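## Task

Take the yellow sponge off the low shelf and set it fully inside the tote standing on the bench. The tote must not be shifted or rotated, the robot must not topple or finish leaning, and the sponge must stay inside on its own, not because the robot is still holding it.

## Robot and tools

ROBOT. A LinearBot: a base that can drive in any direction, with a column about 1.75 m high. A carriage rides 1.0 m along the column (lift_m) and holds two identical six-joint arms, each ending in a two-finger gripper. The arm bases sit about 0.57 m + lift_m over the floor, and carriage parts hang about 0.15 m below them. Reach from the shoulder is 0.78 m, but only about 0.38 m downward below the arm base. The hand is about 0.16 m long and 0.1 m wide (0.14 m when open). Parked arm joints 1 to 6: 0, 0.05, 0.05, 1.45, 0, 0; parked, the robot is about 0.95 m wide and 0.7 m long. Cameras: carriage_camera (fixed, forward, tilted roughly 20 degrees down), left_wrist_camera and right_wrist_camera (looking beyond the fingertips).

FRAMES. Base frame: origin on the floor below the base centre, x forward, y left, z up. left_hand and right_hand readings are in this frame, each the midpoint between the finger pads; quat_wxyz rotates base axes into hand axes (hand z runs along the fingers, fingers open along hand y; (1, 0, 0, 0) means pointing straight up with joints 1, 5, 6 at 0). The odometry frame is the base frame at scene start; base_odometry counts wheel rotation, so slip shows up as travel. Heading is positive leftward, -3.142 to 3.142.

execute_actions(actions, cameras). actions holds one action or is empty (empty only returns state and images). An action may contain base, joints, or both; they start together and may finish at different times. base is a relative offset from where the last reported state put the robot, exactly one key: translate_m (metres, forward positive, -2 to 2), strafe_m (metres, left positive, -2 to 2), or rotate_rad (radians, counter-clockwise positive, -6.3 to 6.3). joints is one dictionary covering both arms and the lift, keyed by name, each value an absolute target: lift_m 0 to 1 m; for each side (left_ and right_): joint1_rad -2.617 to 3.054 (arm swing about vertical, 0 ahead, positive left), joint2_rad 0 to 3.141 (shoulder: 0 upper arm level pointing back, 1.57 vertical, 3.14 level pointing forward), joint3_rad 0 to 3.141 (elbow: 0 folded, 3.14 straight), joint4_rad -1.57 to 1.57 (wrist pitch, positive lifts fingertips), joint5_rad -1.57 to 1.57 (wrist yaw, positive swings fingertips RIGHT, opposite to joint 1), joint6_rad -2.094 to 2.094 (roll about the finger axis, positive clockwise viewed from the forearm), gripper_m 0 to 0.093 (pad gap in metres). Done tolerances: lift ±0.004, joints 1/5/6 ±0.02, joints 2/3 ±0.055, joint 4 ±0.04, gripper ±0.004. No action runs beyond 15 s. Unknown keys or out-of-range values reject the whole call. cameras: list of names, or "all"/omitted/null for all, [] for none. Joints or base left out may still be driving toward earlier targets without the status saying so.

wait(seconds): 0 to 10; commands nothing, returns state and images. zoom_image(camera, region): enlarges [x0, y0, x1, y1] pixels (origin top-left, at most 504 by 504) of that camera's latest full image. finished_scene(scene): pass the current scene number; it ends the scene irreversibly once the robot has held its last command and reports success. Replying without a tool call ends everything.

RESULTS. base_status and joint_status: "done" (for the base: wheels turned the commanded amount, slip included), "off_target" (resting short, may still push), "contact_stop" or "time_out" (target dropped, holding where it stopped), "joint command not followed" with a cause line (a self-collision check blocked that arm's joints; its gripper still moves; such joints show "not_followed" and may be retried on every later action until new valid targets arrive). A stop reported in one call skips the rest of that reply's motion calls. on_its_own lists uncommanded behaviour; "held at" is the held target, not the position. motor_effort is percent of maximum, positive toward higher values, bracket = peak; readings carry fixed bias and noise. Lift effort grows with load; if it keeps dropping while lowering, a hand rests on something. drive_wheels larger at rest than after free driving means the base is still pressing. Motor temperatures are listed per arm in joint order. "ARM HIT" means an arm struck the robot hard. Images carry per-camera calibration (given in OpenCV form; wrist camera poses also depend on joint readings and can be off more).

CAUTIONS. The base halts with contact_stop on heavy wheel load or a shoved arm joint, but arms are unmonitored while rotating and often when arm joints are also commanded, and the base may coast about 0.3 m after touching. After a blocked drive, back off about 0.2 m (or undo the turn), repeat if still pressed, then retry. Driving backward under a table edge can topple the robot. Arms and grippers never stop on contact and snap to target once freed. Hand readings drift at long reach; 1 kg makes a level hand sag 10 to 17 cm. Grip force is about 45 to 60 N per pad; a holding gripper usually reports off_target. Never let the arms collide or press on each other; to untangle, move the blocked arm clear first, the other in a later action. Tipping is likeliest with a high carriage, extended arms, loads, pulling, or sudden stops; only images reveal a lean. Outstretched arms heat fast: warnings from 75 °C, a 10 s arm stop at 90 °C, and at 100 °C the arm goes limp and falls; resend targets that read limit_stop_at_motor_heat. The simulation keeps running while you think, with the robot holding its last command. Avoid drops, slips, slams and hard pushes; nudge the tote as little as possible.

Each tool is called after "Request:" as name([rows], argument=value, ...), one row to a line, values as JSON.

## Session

Request:
execute_actions(actions=[])

Scene clock: 0.00 s.
Motor temperatures (°C, as the motors report them): left_arm=[22 27 29 22 23 23] | right_arm=[24 37 28 24 24 24]
base_odometry: x=+0.000 y=+0.000 heading=+0.000 (m, m, rad; odometry frame)
base_status: not commanded
joint_positions: lift_m=+0.302 left_joint1_rad=+0.000 left_joint2_rad=+0.036 left_joint3_rad=+0.048 left_joint4_rad=+1.437 left_joint5_rad=-0.002 left_joint6_rad=+0.023 left_gripper_m=+0.094 right_joint1_rad=+0.002 right_joint2_rad=+0.069 right_joint3_rad=+0.021 right_joint4_rad=+1.491 right_joint5_rad=+0.017 right_joint6_rad=-0.013 right_gripper_m=+0.094
joint_status: not commanded
motor_effort: lift_m=+29 drive_wheels=-2 (%)
left_hand: x=+0.3105 y=+0.3416 z=+1.3214 quat_wxyz=(+0.998, +0.000, +0.061, +0.011) (m; base frame)
right_hand: x=+0.3156 y=-0.3442 z=+1.3153 quat_wxyz=(+0.998, +0.008, +0.064, -0.006) (m; base frame)
pictures: carriage_camera, left_wrist_camera, right_wrist_camera
camera_calibration (this result's frames):
carriage_camera: T_world_to_cam=[[-0.0340532, -0.999223, -0.0198572, 0.0280878], [-0.298884, 0.0291413, -0.953845, 1.30003], [0.953682, -0.0265464, -0.299644, 0.225709], [0, 0, 0, 1]] pos_world=[0.174258, -0.00382672, 1.30821]
left_wrist_camera: T_world_to_cam=[[-0.00147984, -0.99998, -0.00617907, 0.34492], [0.764041, 0.00285589, -0.645161, 0.622184], [0.645166, -0.0056758, 0.764021, -1.07935], [0, 0, 0, 1]] pos_world=[0.221496, 0.33701, 1.22819]
right_wrist_camera: T_world_to_cam=[[0.0481636, -0.99865, -0.0194708, -0.326106], [0.733574, 0.0485958, -0.67787, 0.684461], [0.677901, 0.0183654, 0.734924, -1.05258], [0, 0, 0, 1]] pos_world=[0.227149, -0.339596, 1.23119]
Images, in order (width x height): carriage_camera 504x504, left_wrist_camera 504x504, right_wrist_camera 504x504.

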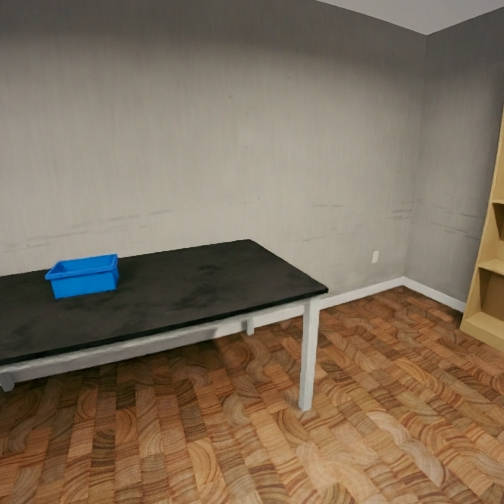

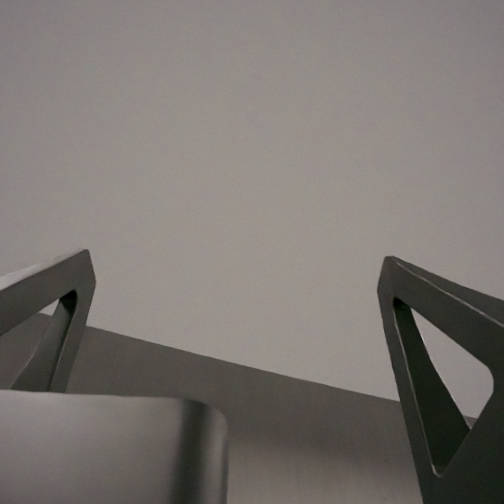

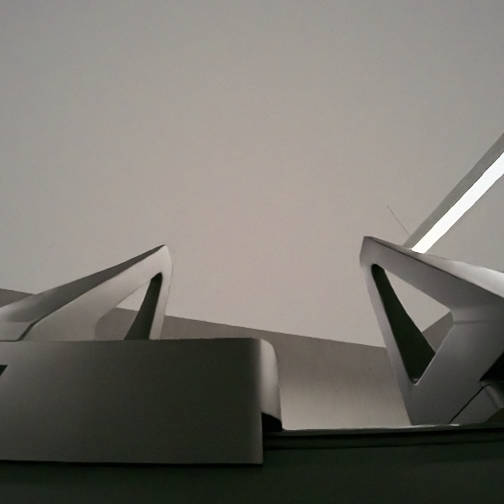

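Request:
zoom_image(camera="carriage_camera", region=[0, 230, 180, 400])

Request:
zoom_image(camera="carriage_camera", region=[180, 230, 360, 420])

Region (0, 230, 180, 400) of carriage_camera's 504x504 image, scaled by 2.800, with more detail than that image has.

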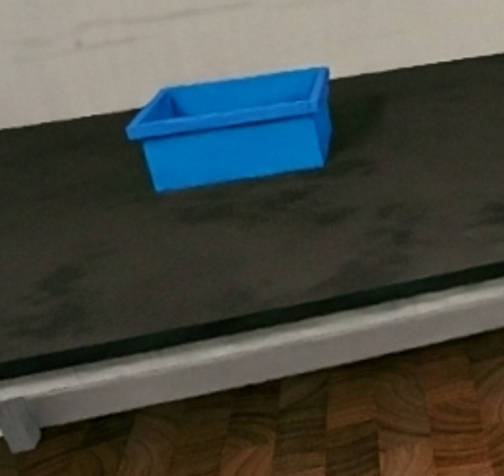

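Region (180, 230, 360, 420) of carriage_camera's 504x504 image, scaled by 2.653, with more detail than that image has; it fills the left 477 columns of this view, and the rest is white.

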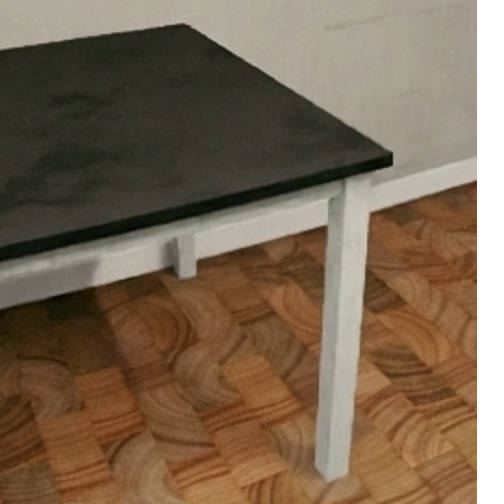

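Request:
execute_actions([
  {"base": {"rotate_rad": 1.9}, "joints": {"lift_m": 0.42}},
], cameras=["carriage_camera"])

Scene clock: 29.20 s.
Motor temperatures (°C, as the motors report them): left_arm=[22 28 31 22 23 23] | right_arm=[24 35 30 24 24 24]
base_odometry: x=+0.000 y=+0.000 heading=+1.900 (m, m, rad; odometry frame)
base_status: done
joint_positions: lift_m=+0.420 left_joint1_rad=+0.000 left_joint2_rad=+0.036 left_joint3_rad=+0.048 left_joint4_rad=+1.437 left_joint5_rad=-0.002 left_joint6_rad=+0.023 left_gripper_m=+0.094 right_joint1_rad=+0.002 right_joint2_rad=+0.069 right_joint3_rad=+0.021 right_joint4_rad=+1.490 right_joint5_rad=+0.017 right_joint6_rad=-0.013 right_gripper_m=+0.094
joint_status: all done
motor_effort: lift_m=+30(36) drive_wheels=+5(13) (%)
left_hand: x=+0.3106 y=+0.3416 z=+1.4396 quat_wxyz=(+0.998, +0.000, +0.061, +0.011) (m; base frame)
right_hand: x=+0.3160 y=-0.3442 z=+1.4334 quat_wxyz=(+0.998, +0.008, +0.065, -0.006) (m; base frame)
pictures: carriage_camera
camera_calibration (this result's frames):
carriage_camera: T_world_to_cam=[[-0.0340532, -0.999223, -0.0198572, 0.0304351], [-0.298884, 0.0291413, -0.953845, 1.41278], [0.953682, -0.0265464, -0.299644, 0.261128], [0, 0, 0, 1]] pos_world=[0.174258, -0.00382672, 1.42642]
Images, in order (width x height): carriage_camera 504x504.

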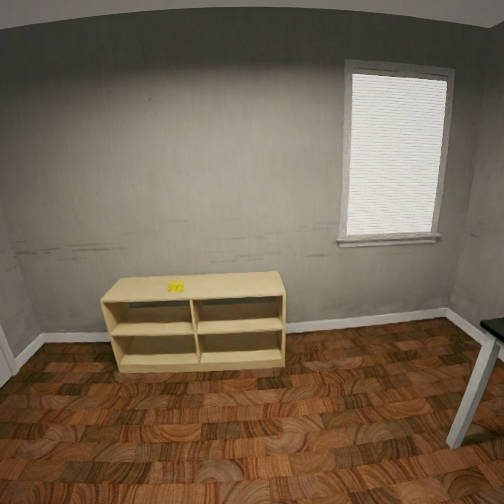

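Request:
zoom_image(camera="carriage_camera", region=[90, 260, 300, 385])

Request:
zoom_image(camera="carriage_camera", region=[150, 270, 200, 305])

Region (90, 260, 300, 385) of carriage_camera's 504x504 image, scaled by 2.400, with more detail than that image has; it fills the top 300 rows of this view, and the rest is white.

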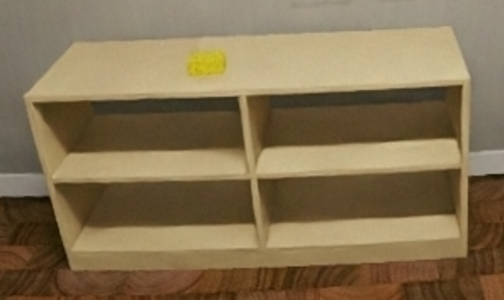

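Region (150, 270, 200, 305) of carriage_camera's 504x504 image, scaled by 10.080, with more detail than that image has; it fills the top 353 rows of this view, and the rest is white.

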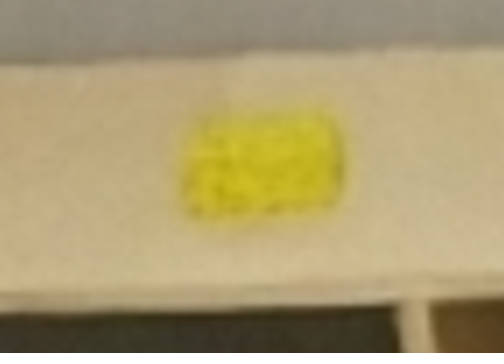

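Request:
execute_actions([
  {"base": {"translate_m": 1.23}, "joints": {"left_joint1_rad": 0.376, "left_joint2_rad": 2.836, "left_joint3_rad": 1.685, "left_joint4_rad": -0.419, "left_joint5_rad": 0.0, "left_joint6_rad": -1.275}},
], cameras=["carriage_camera", "left_wrist_camera"])

Scene clock: 74.43 s.
Motor temperatures (°C, as the motors report them): left_arm=[22 31 33 22 23 23] | right_arm=[24 33 32 24 24 24]
base_odometry: x=-0.398 y=+1.164 heading=+1.900 (m, m, rad; odometry frame)
base_status: done
joint_positions: lift_m=+0.420 left_joint1_rad=+0.368 left_joint2_rad=+2.840 left_joint3_rad=+1.677 left_joint4_rad=-0.420 left_joint5_rad=-0.002 left_joint6_rad=-1.269 left_gripper_m=+0.094 right_joint1_rad=+0.002 right_joint2_rad=+0.069 right_joint3_rad=+0.021 right_joint4_rad=+1.490 right_joint5_rad=+0.017 right_joint6_rad=-0.013 right_gripper_m=+0.094
joint_status: all done
motor_effort: lift_m=+29(29) drive_wheels=-4(22) (%)
left_hand: x=+0.6730 y=+0.4930 z=+0.7546 quat_wxyz=(-0.005, -0.730, +0.684, +0.004) (m; base frame)
right_hand: x=+0.3159 y=-0.3442 z=+1.4334 quat_wxyz=(+0.998, +0.008, +0.064, -0.006) (m; base frame)
pictures: carriage_camera, left_wrist_camera
camera_calibration (this result's frames):
carriage_camera: T_world_to_cam=[[-0.0340532, -0.999223, -0.0198572, 0.0304351], [-0.298884, 0.0291413, -0.953845, 1.41278], [0.953682, -0.0265464, -0.299644, 0.261128], [0, 0, 0, 1]] pos_world=[0.174258, -0.00382672, 1.42642]
left_wrist_camera: T_world_to_cam=[[0.996063, 0.08852, -0.00472948, -0.715764], [0.0765827, -0.832416, 0.548834, -0.0474203], [0.0446459, -0.547035, -0.835918, 0.999015], [0, 0, 0, 1]] pos_world=[0.671976, 0.570382, 0.857735]
Images, in order (width x height): carriage_camera 504x504, left_wrist_camera 504x504.

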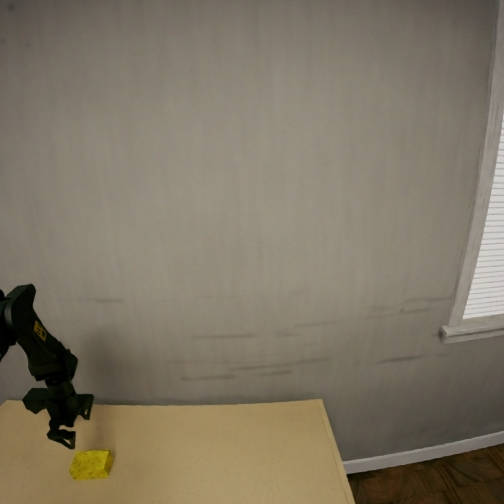

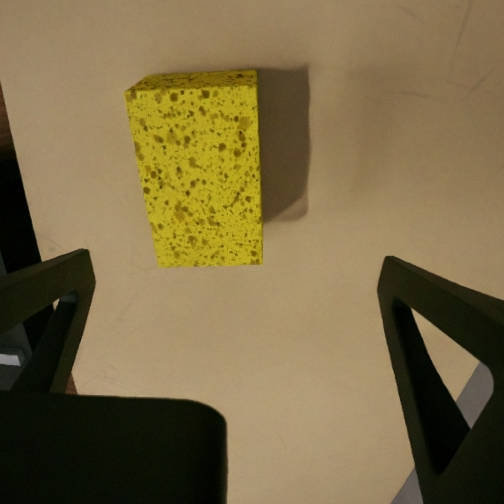

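Request:
execute_actions([
  {"base": {"translate_m": -0.022}, "joints": {"lift_m": 0.355, "left_joint6_rad": -1.332}},
], cameras=["carriage_camera", "left_wrist_camera"])

Scene clock: 98.10 s.
Motor temperatures (°C, as the motors report them): left_arm=[22 41 32 22 23 23] | right_arm=[24 33 33 24 24 24]
base_odometry: x=-0.391 y=+1.143 heading=+1.900 (m, m, rad; odometry frame)
base_status: done
joint_positions: lift_m=+0.355 left_joint1_rad=+0.368 left_joint2_rad=+2.844 left_joint3_rad=+1.677 left_joint4_rad=-0.420 left_joint5_rad=-0.002 left_joint6_rad=-1.325 left_gripper_m=+0.094 right_joint1_rad=+0.002 right_joint2_rad=+0.069 right_joint3_rad=+0.021 right_joint4_rad=+1.492 right_joint5_rad=+0.017 right_joint6_rad=-0.013 right_gripper_m=+0.094
joint_status: all done
motor_effort: lift_m=+27(27) drive_wheels=+0(12) (%)
left_hand: x=+0.6717 y=+0.4925 z=+0.6883 quat_wxyz=(-0.007, -0.749, +0.663, +0.005) (m; base frame)
right_hand: x=+0.3155 y=-0.3442 z=+1.3687 quat_wxyz=(+0.998, +0.008, +0.064, -0.006) (m; base frame)
pictures: carriage_camera, left_wrist_camera
camera_calibration (this result's frames):
carriage_camera: T_world_to_cam=[[-0.0340532, -0.999223, -0.0198572, 0.0291494], [-0.298884, 0.0291413, -0.953845, 1.35102], [0.953682, -0.0265464, -0.299644, 0.241728], [0, 0, 0, 1]] pos_world=[0.174258, -0.00382672, 1.36167]
left_wrist_camera: T_world_to_cam=[[0.989402, 0.144952, -0.00853182, -0.735422], [0.125799, -0.82636, 0.548911, -0.0474617], [0.0725155, -0.544167, -0.835837, 0.92321], [0, 0, 0, 1]] pos_world=[0.666652, 0.569761, 0.791431]
Images, in order (width x height): carriage_camera 504x504, left_wrist_camera 504x504.

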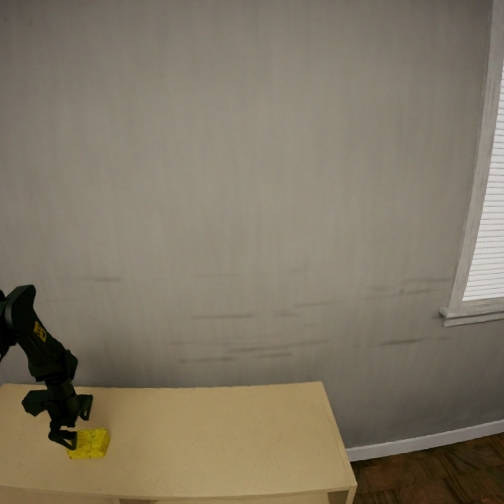

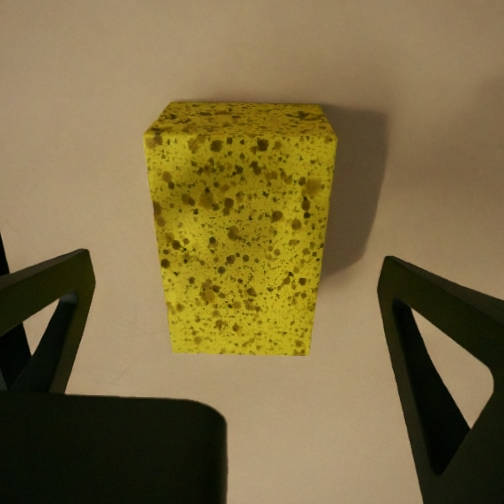

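Request:
execute_actions([
  {"joints": {"lift_m": 0.307}},
], cameras=["left_wrist_camera"])

Request:
execute_actions([
  {"joints": {"left_gripper_m": 0.047}},
], cameras=["left_wrist_camera"])

Scene clock: 104.63 s.
Motor temperatures (°C, as the motors report them): left_arm=[22 43 32 22 23 23] | right_arm=[24 33 33 24 24 24]
base_odometry: x=-0.391 y=+1.143 heading=+1.900 (m, m, rad; odometry frame)
base_status: not commanded
joint_positions: lift_m=+0.307 left_joint1_rad=+0.368 left_joint2_rad=+2.844 left_joint3_rad=+1.677 left_joint4_rad=-0.420 left_joint5_rad=-0.001 left_joint6_rad=-1.326 left_gripper_m=+0.094 right_joint1_rad=+0.002 right_joint2_rad=+0.069 right_joint3_rad=+0.021 right_joint4_rad=+1.492 right_joint5_rad=+0.017 right_joint6_rad=-0.013 right_gripper_m=+0.094
joint_status: all done
motor_effort: lift_m=+26(27) drive_wheels=+0(3) (%)
left_hand: x=+0.6718 y=+0.4924 z=+0.6403 quat_wxyz=(-0.007, -0.749, +0.662, +0.004) (m; base frame)
right_hand: x=+0.3155 y=-0.3442 z=+1.3208 quat_wxyz=(+0.998, +0.008, +0.064, -0.006) (m; base frame)
pictures: left_wrist_camera
camera_calibration (this result's frames):
left_wrist_camera: T_world_to_cam=[[0.98935, 0.145334, -0.00807654, -0.736382], [0.12585, -0.826195, 0.549148, -0.0214284], [0.0731372, -0.544316, -0.835686, 0.882641], [0, 0, 0, 1]] pos_world=[0.666682, 0.569753, 0.74343]
Images, in order (width x height): left_wrist_camera 504x504.

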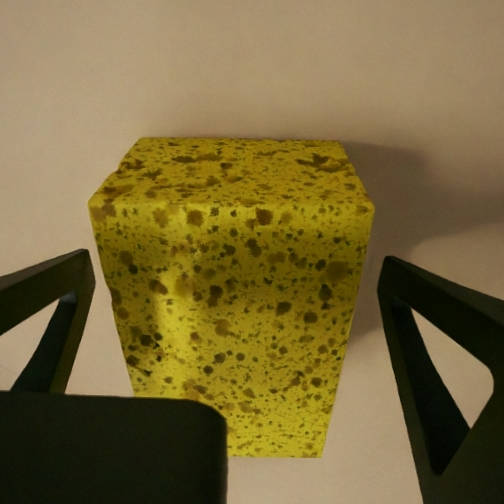

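Scene clock: 105.23 s.
Motor temperatures (°C, as the motors report them): left_arm=[22 43 32 22 23 23] | right_arm=[24 33 33 24 24 24]
base_odometry: x=-0.391 y=+1.143 heading=+1.900 (m, m, rad; odometry frame)
base_status: not commanded
joint_positions: lift_m=+0.307 left_joint1_rad=+0.368 left_joint2_rad=+2.844 left_joint3_rad=+1.677 left_joint4_rad=-0.420 left_joint5_rad=-0.001 left_joint6_rad=-1.326 left_gripper_m=+0.059 right_joint1_rad=+0.002 right_joint2_rad=+0.069 right_joint3_rad=+0.021 right_joint4_rad=+1.492 right_joint5_rad=+0.017 right_joint6_rad=-0.013 right_gripper_m=+0.094
joint_status: left_gripper_m off_target (ended at +0.059, target +0.047)
motor_effort: lift_m=+26(26) drive_wheels=+0(1) (%)
left_hand: x=+0.6718 y=+0.4924 z=+0.6403 quat_wxyz=(-0.007, -0.749, +0.662, +0.004) (m; base frame)
right_hand: x=+0.3155 y=-0.3442 z=+1.3208 quat_wxyz=(+0.998, +0.008, +0.064, -0.006) (m; base frame)
pictures: left_wrist_camera
camera_calibration (this result's frames):
left_wrist_camera: T_world_to_cam=[[0.98935, 0.145334, -0.00807654, -0.736382], [0.12585, -0.826195, 0.549148, -0.0214284], [0.0731372, -0.544316, -0.835686, 0.882641], [0, 0, 0, 1]] pos_world=[0.666682, 0.569753, 0.74343]
Images, in order (width x height): left_wrist_camera 504x504.

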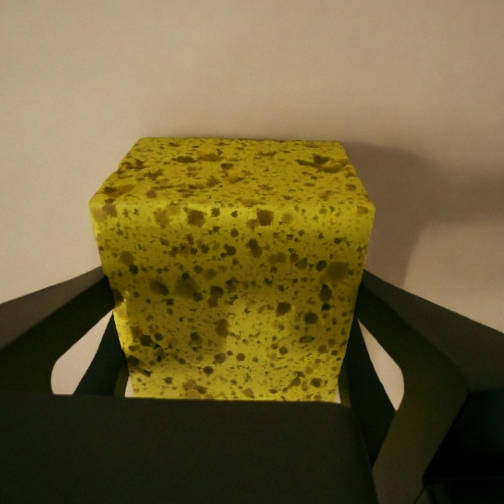

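Request:
execute_actions([
  {"base": {"translate_m": -1.24}, "joints": {"lift_m": 0.585, "left_joint1_rad": -0.2, "left_joint2_rad": 1.9, "left_joint3_rad": 1.0, "left_joint4_rad": -0.67, "left_joint5_rad": 0.0, "left_joint6_rad": -0.2, "left_gripper_m": 0.047}},
], cameras=["carriage_camera", "left_wrist_camera"])

Request:
execute_actions([
  {"base": {"rotate_rad": -1.52}, "joints": {"left_gripper_m": 0.047}},
], cameras=["carriage_camera", "left_wrist_camera"])

Scene clock: 145.70 s.
Motor temperatures (°C, as the motors report them): left_arm=[22 49 32 22 23 23] | right_arm=[24 32 33 24 24 24]
base_odometry: x=+0.011 y=-0.030 heading=+1.901 (m, m, rad; odometry frame)
base_status: done
joint_positions: lift_m=+0.585 left_joint1_rad=-0.198 left_joint2_rad=+1.912 left_joint3_rad=+1.018 left_joint4_rad=-0.660 left_joint5_rad=+0.003 left_joint6_rad=-0.206 left_gripper_m=+0.059 right_joint1_rad=+0.002 right_joint2_rad=+0.069 right_joint3_rad=+0.021 right_joint4_rad=+1.489 right_joint5_rad=+0.017 right_joint6_rad=-0.013 right_gripper_m=+0.094
joint_status: left_gripper_m off_target (ended at +0.059, target +0.047); the others done
motor_effort: lift_m=+29(37) drive_wheels=-6(22) (%)
left_hand: x=+0.5864 y=+0.2793 z=+1.1377 quat_wxyz=(+0.008, -0.004, +1.000, -0.003) (m; base frame)
right_hand: x=+0.3161 y=-0.3442 z=+1.5984 quat_wxyz=(+0.998, +0.008, +0.065, -0.006) (m; base frame)
pictures: carriage_camera, left_wrist_camera
camera_calibration (this result's frames):
carriage_camera: T_world_to_cam=[[-0.0340532, -0.999223, -0.0198572, 0.0337118], [-0.298884, 0.0291413, -0.953845, 1.57018], [0.953682, -0.0265464, -0.299644, 0.310575], [0, 0, 0, 1]] pos_world=[0.174258, -0.00382672, 1.59144]
left_wrist_camera: T_world_to_cam=[[0.0307167, -0.999418, 0.0148396, 0.238898], [-0.844888, -0.0180289, 0.534639, -0.0998923], [-0.534061, -0.0289602, -0.84495, 1.41114], [0, 0, 0, 1]] pos_world=[0.661897, 0.277825, 1.2422]
Images, in order (width x height): carriage_camera 504x504, left_wrist_camera 504x504.

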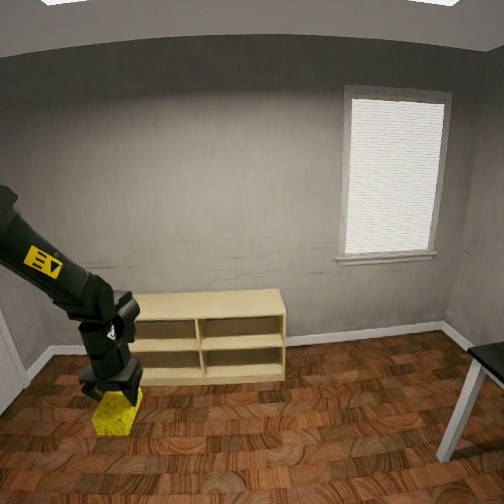

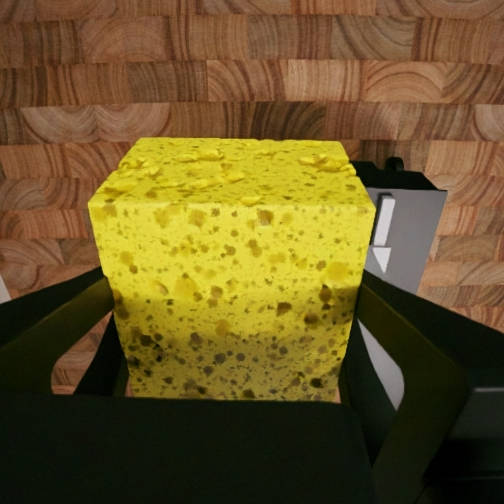

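Scene clock: 148.77 s.
Motor temperatures (°C, as the motors report them): left_arm=[22 48 32 22 23 23] | right_arm=[24 32 33 24 24 24]
base_odometry: x=+0.011 y=-0.030 heading=+0.381 (m, m, rad; odometry frame)
base_status: done
joint_positions: lift_m=+0.585 left_joint1_rad=-0.198 left_joint2_rad=+1.912 left_joint3_rad=+1.018 left_joint4_rad=-0.662 left_joint5_rad=+0.003 left_joint6_rad=-0.206 left_gripper_m=+0.059 right_joint1_rad=+0.002 right_joint2_rad=+0.069 right_joint3_rad=+0.021 right_joint4_rad=+1.489 right_joint5_rad=+0.017 right_joint6_rad=-0.013 right_gripper_m=+0.094
joint_status: left_gripper_m off_target (ended at +0.059, target +0.047)
motor_effort: lift_m=+29(29) drive_wheels=+5(15) (%)
left_hand: x=+0.5860 y=+0.2794 z=+1.1377 quat_wxyz=(+0.007, -0.004, +1.000, -0.003) (m; base frame)
right_hand: x=+0.3162 y=-0.3442 z=+1.5984 quat_wxyz=(+0.998, +0.008, +0.065, -0.006) (m; base frame)
pictures: carriage_camera, left_wrist_camera
camera_calibration (this result's frames):
carriage_camera: T_world_to_cam=[[-0.0340532, -0.999223, -0.0198572, 0.0337118], [-0.298884, 0.0291413, -0.953845, 1.57018], [0.953682, -0.0265464, -0.299644, 0.310575], [0, 0, 0, 1]] pos_world=[0.174258, -0.00382672, 1.59144]
left_wrist_camera: T_world_to_cam=[[0.0307432, -0.999428, 0.014122, 0.239851], [-0.844127, -0.0183947, 0.535827, -0.101881], [-0.535261, -0.0283938, -0.84421, 1.41065], [0, 0, 0, 1]] pos_world=[0.661691, 0.277893, 1.24209]
Images, in order (width x height): carriage_camera 504x504, left_wrist_camera 504x504.

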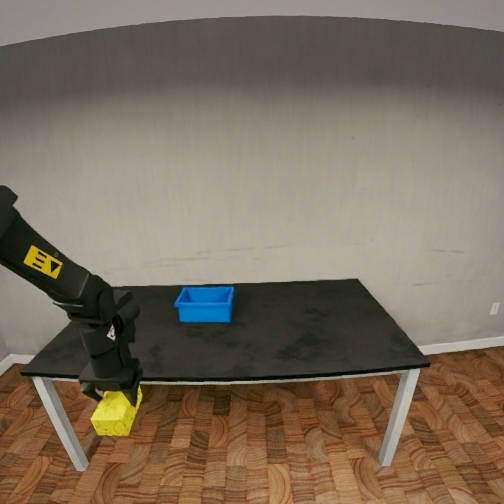

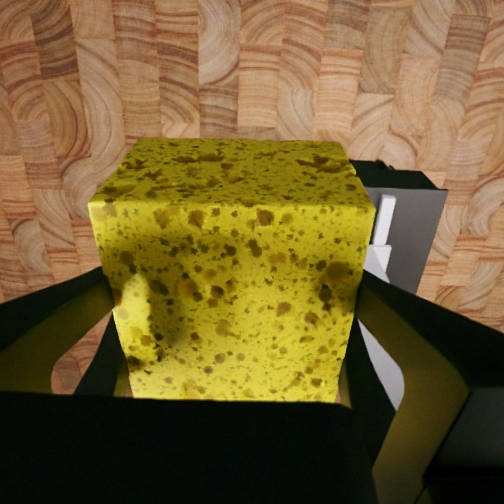

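Request:
zoom_image(camera="carriage_camera", region=[150, 270, 290, 395])

Region (150, 270, 290, 395) of carriage_camera's 504x504 image, scaled by 3.600, with more detail than that image has; it fills the top 450 rows of this view, and the rest is white.

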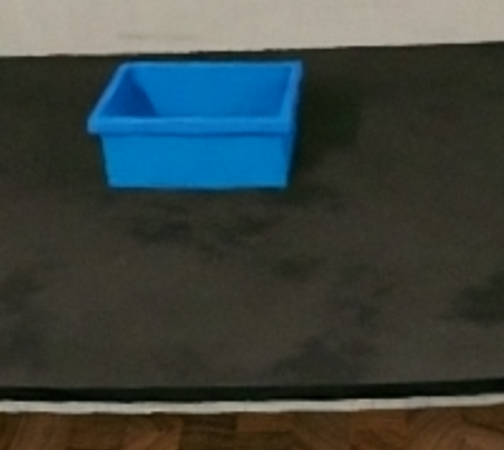

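Request:
execute_actions([
  {"base": {"translate_m": 0.81}, "joints": {"left_joint1_rad": -0.225, "left_joint2_rad": 2.87, "left_joint3_rad": 2.02, "left_joint4_rad": -0.715, "left_joint6_rad": -0.175, "left_gripper_m": 0.047}},
], cameras=["carriage_camera", "left_wrist_camera"])

Scene clock: 167.10 s.
Motor temperatures (°C, as the motors report them): left_arm=[22 46 32 22 23 23] | right_arm=[24 32 34 24 24 24]
base_odometry: x=+0.763 y=+0.271 heading=+0.381 (m, m, rad; odometry frame)
base_status: done
joint_positions: lift_m=+0.585 left_joint1_rad=-0.218 left_joint2_rad=+2.872 left_joint3_rad=+1.999 left_joint4_rad=-0.715 left_joint5_rad=+0.003 left_joint6_rad=-0.182 left_gripper_m=+0.059 right_joint1_rad=+0.002 right_joint2_rad=+0.069 right_joint3_rad=+0.021 right_joint4_rad=+1.488 right_joint5_rad=+0.017 right_joint6_rad=-0.013 right_gripper_m=+0.094
joint_status: left_gripper_m off_target (ended at +0.059, target +0.047); the others done
motor_effort: lift_m=+29(30) drive_wheels=-5(21) (%)
left_hand: x=+0.7423 y=+0.2387 z=+0.9634 quat_wxyz=(-0.009, +0.018, +1.000, +0.000) (m; base frame)
right_hand: x=+0.3164 y=-0.3442 z=+1.5984 quat_wxyz=(+0.998, +0.008, +0.066, -0.006) (m; base frame)
pictures: carriage_camera, left_wrist_camera
camera_calibration (this result's frames):
carriage_camera: T_world_to_cam=[[-0.0340532, -0.999223, -0.0198572, 0.0337118], [-0.298884, 0.0291413, -0.953845, 1.57018], [0.953682, -0.0265464, -0.299644, 0.310575], [0, 0, 0, 1]] pos_world=[0.174258, -0.00382672, 1.59144]
left_wrist_camera: T_world_to_cam=[[-0.0124027, -0.999897, 0.007191, 0.235575], [-0.826823, 0.0142996, 0.56228, 0.0765301], [-0.562325, 0.00102807, -0.826916, 1.34244], [0, 0, 0, 1]] pos_world=[0.821086, 0.233076, 1.06536]
Images, in order (width x height): carriage_camera 504x504, left_wrist_camera 504x504.

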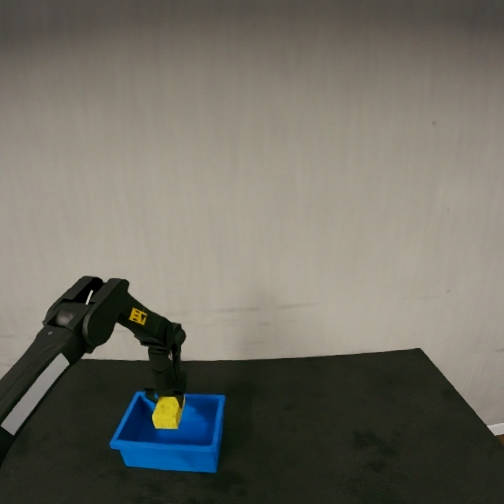

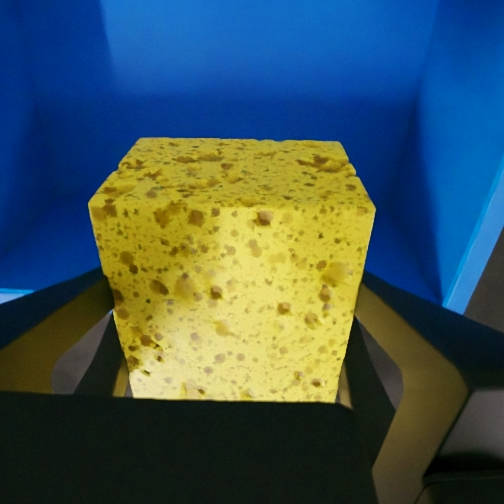

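Request:
zoom_image(camera="left_wrist_camera", region=[0, 0, 504, 340])

Region (0, 0, 504, 340) of left_wrist_camera's 504x504 image, scaled by 1.000; it fills the top 340 rows of this view, and the rest is white.

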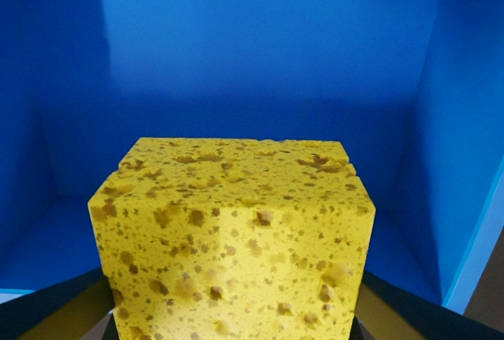

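Request:
execute_actions([
  {"base": {"translate_m": 0.012}, "joints": {"lift_m": 0.465, "left_gripper_m": 0.047}},
], cameras=["carriage_camera", "left_wrist_camera"])

Scene clock: 188.73 s.
Motor temperatures (°C, as the motors report them): left_arm=[22 53 34 23 23 23] | right_arm=[24 32 34 24 24 24]
base_odometry: x=+0.775 y=+0.275 heading=+0.380 (m, m, rad; odometry frame)
base_status: done
joint_positions: lift_m=+0.465 left_joint1_rad=-0.218 left_joint2_rad=+2.876 left_joint3_rad=+2.002 left_joint4_rad=-0.716 left_joint5_rad=+0.003 left_joint6_rad=-0.182 left_gripper_m=+0.059 right_joint1_rad=+0.002 right_joint2_rad=+0.069 right_joint3_rad=+0.021 right_joint4_rad=+1.490 right_joint5_rad=+0.017 right_joint6_rad=-0.013 right_gripper_m=+0.094
joint_status: left_gripper_m off_target (ended at +0.059, target +0.047); the others done
motor_effort: lift_m=+27(27) drive_wheels=-4(15) (%)
left_hand: x=+0.7418 y=+0.2388 z=+0.8424 quat_wxyz=(-0.010, +0.018, +1.000, +0.001) (m; base frame)
right_hand: x=+0.3159 y=-0.3442 z=+1.4786 quat_wxyz=(+0.998, +0.008, +0.064, -0.006) (m; base frame)
pictures: carriage_camera, left_wrist_camera
camera_calibration (this result's frames):
carriage_camera: T_world_to_cam=[[-0.0340532, -0.999223, -0.0198572, 0.0313328], [-0.298884, 0.0291413, -0.953845, 1.4559], [0.953682, -0.0265464, -0.299644, 0.274676], [0, 0, 0, 1]] pos_world=[0.174258, -0.00382672, 1.47163]
left_wrist_camera: T_world_to_cam=[[-0.0123871, -0.999901, 0.00672462, 0.236922], [-0.825565, 0.0140213, 0.564133, 0.141758], [-0.564171, 0.00143637, -0.825656, 1.24234], [0, 0, 0, 1]] pos_world=[0.820857, 0.233127, 0.944182]
Images, in order (width x height): carriage_camera 504x504, left_wrist_camera 504x504.

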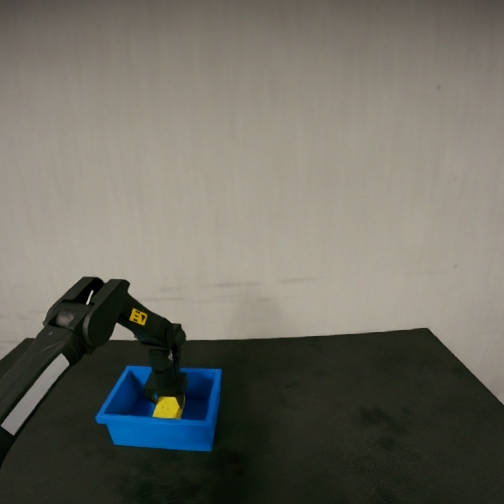

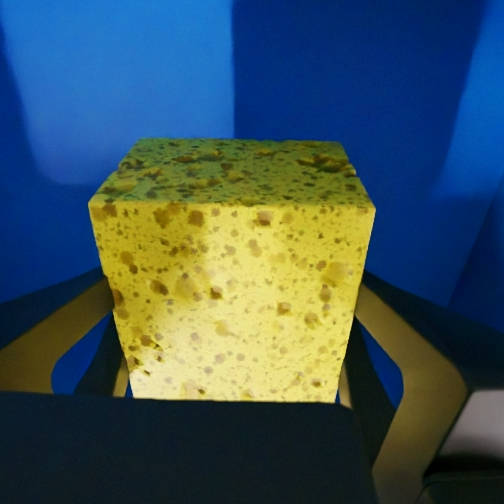

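Request:
execute_actions([
  {"joints": {"lift_m": 0.421, "left_gripper_m": 0.047}},
], cameras=["carriage_camera", "left_wrist_camera"])

Scene clock: 192.83 s.
Motor temperatures (°C, as the motors report them): left_arm=[22 54 34 23 23 23] | right_arm=[24 31 34 24 24 24]
base_odometry: x=+0.775 y=+0.275 heading=+0.380 (m, m, rad; odometry frame)
base_status: not commanded
joint_positions: lift_m=+0.421 left_joint1_rad=-0.220 left_joint2_rad=+2.869 left_joint3_rad=+2.013 left_joint4_rad=-0.694 left_joint5_rad=-0.005 left_joint6_rad=-0.179 left_gripper_m=+0.059 right_joint1_rad=+0.002 right_joint2_rad=+0.069 right_joint3_rad=+0.021 right_joint4_rad=+1.491 right_joint5_rad=+0.017 right_joint6_rad=-0.013 right_gripper_m=+0.094
joint_status: left_gripper_m off_target (ended at +0.059, target +0.047); the others done
motor_effort: lift_m=+25(27) drive_wheels=-3(4) (%)
left_hand: x=+0.7541 y=+0.2365 z=+0.8043 quat_wxyz=(+0.011, +0.020, +1.000, +0.000) (m; base frame)
right_hand: x=+0.3157 y=-0.3441 z=+1.4348 quat_wxyz=(+0.998, +0.008, +0.064, -0.006) (m; base frame)
pictures: carriage_camera, left_wrist_camera
camera_calibration (this result's frames):
carriage_camera: T_world_to_cam=[[-0.0340532, -0.999223, -0.0198572, 0.0304619], [-0.298884, 0.0291413, -0.953845, 1.41407], [0.953682, -0.0265464, -0.299644, 0.261534], [0, 0, 0, 1]] pos_world=[0.174258, -0.00382672, 1.42777]
left_wrist_camera: T_world_to_cam=[[-0.0168791, -0.999829, 0.00759422, 0.237693], [-0.848387, 0.0183409, 0.529059, 0.217777], [-0.529107, 0.00248719, -0.848551, 1.2095], [0, 0, 0, 1]] pos_world=[0.828729, 0.23065, 0.909304]
Images, in order (width x height): carriage_camera 504x504, left_wrist_camera 504x504.

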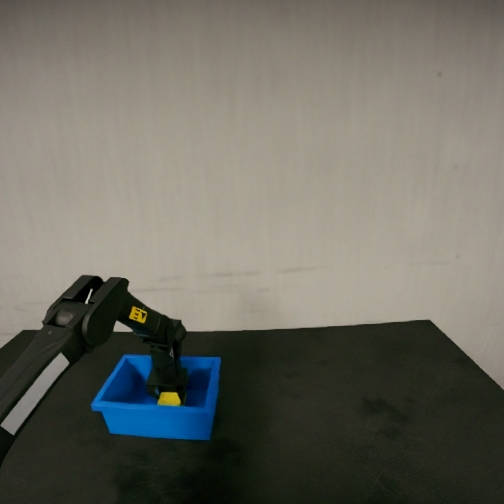

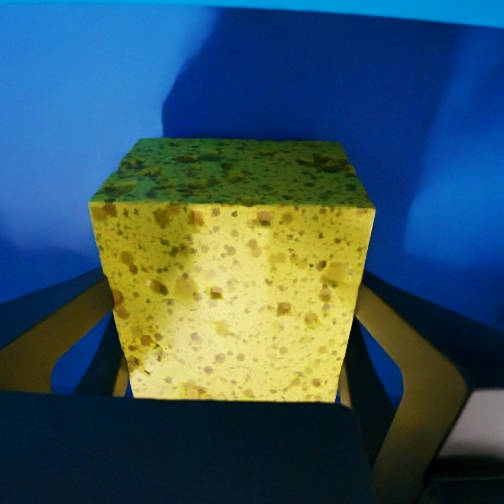

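Request:
execute_actions([
  {"joints": {"lift_m": 0.426, "left_gripper_m": 0.085}},
], cameras=["left_wrist_camera"])

Request:
execute_actions([
  {"joints": {"lift_m": 0.53}},
], cameras=["carriage_camera", "left_wrist_camera"])

Scene clock: 198.33 s.
Motor temperatures (°C, as the motors report them): left_arm=[22 55 34 22 23 23] | right_arm=[24 31 34 24 24 24]
base_odometry: x=+0.775 y=+0.275 heading=+0.380 (m, m, rad; odometry frame)
base_status: not commanded
joint_positions: lift_m=+0.426 left_joint1_rad=-0.220 left_joint2_rad=+2.869 left_joint3_rad=+2.013 left_joint4_rad=-0.704 left_joint5_rad=-0.005 left_joint6_rad=-0.179 left_gripper_m=+0.085 right_joint1_rad=+0.002 right_joint2_rad=+0.069 right_joint3_rad=+0.021 right_joint4_rad=+1.490 right_joint5_rad=+0.017 right_joint6_rad=-0.013 right_gripper_m=+0.094
joint_status: all done
motor_effort: lift_m=+30(36) drive_wheels=-2(4) (%)
left_hand: x=+0.7517 y=+0.2370 z=+0.8087 quat_wxyz=(+0.006, +0.020, +1.000, +0.001) (m; base frame)
right_hand: x=+0.3158 y=-0.3441 z=+1.4394 quat_wxyz=(+0.998, +0.008, +0.064, -0.006) (m; base frame)
pictures: left_wrist_camera
camera_calibration (this result's frames):
left_wrist_camera: T_world_to_cam=[[-0.0168152, -0.999843, 0.00559795, 0.239726], [-0.843226, 0.0171894, 0.537285, 0.203158], [-0.537297, 0.00431423, -0.843382, 1.21347], [0, 0, 0, 1]] pos_world=[0.827334, 0.230961, 0.912926]
Images, in order (width x height): left_wrist_camera 504x504.

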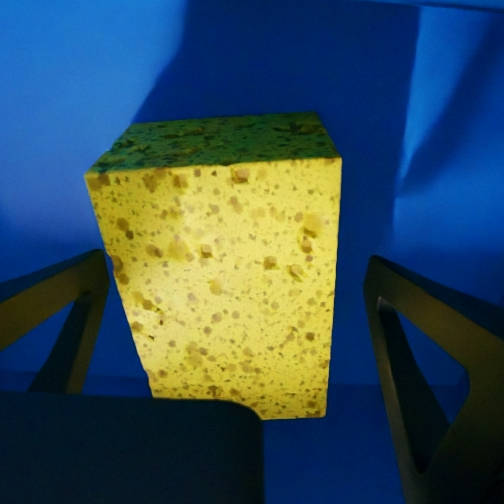

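Scene clock: 199.30 s.
Motor temperatures (°C, as the motors report them): left_arm=[22 55 34 22 23 23] | right_arm=[24 31 34 24 24 24]
base_odometry: x=+0.775 y=+0.275 heading=+0.380 (m, m, rad; odometry frame)
base_status: not commanded
joint_positions: lift_m=+0.530 left_joint1_rad=-0.220 left_joint2_rad=+2.873 left_joint3_rad=+2.013 left_joint4_rad=-0.711 left_joint5_rad=-0.004 left_joint6_rad=-0.179 left_gripper_m=+0.085 right_joint1_rad=+0.002 right_joint2_rad=+0.069 right_joint3_rad=+0.021 right_joint4_rad=+1.491 right_joint5_rad=+0.017 right_joint6_rad=-0.013 right_gripper_m=+0.094
joint_status: all done
motor_effort: lift_m=+29(36) drive_wheels=+6(4) (%)
left_hand: x=+0.7488 y=+0.2376 z=+0.9110 quat_wxyz=(+0.001, +0.020, +1.000, +0.002) (m; base frame)
right_hand: x=+0.3157 y=-0.3441 z=+1.5435 quat_wxyz=(+0.998, +0.008, +0.064, -0.006) (m; base frame)
pictures: carriage_camera, left_wrist_camera
camera_calibration (this result's frames):
carriage_camera: T_world_to_cam=[[-0.0340532, -0.999223, -0.0198572, 0.0326199], [-0.298884, 0.0291413, -0.953845, 1.51773], [0.953682, -0.0265464, -0.299644, 0.294098], [0, 0, 0, 1]] pos_world=[0.174258, -0.00382672, 1.53645]
left_wrist_camera: T_world_to_cam=[[-0.016768, -0.999852, 0.00382118, 0.241261], [-0.837533, 0.0161331, 0.546148, 0.133673], [-0.546129, 0.00595744, -0.83768, 1.29926], [0, 0, 0, 1]] pos_world=[0.825567, 0.231328, 1.01444]
Images, in order (width x height): carriage_camera 504x504, left_wrist_camera 504x504.

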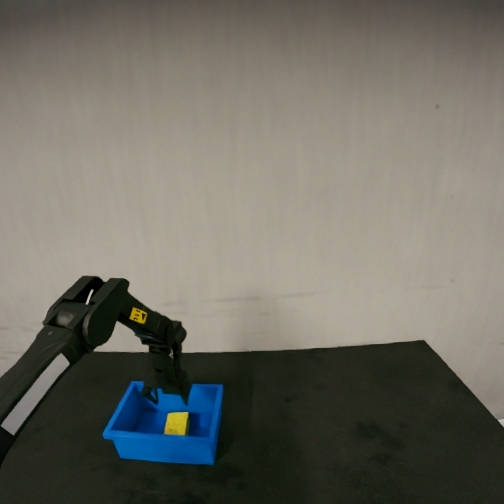

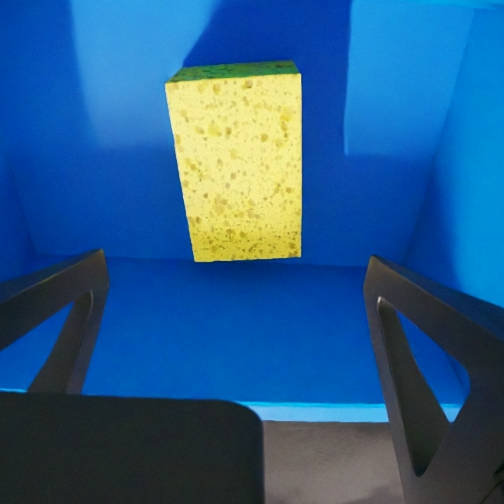

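Request:
finished_scene(scene=2)

The scene is finished: the task was done.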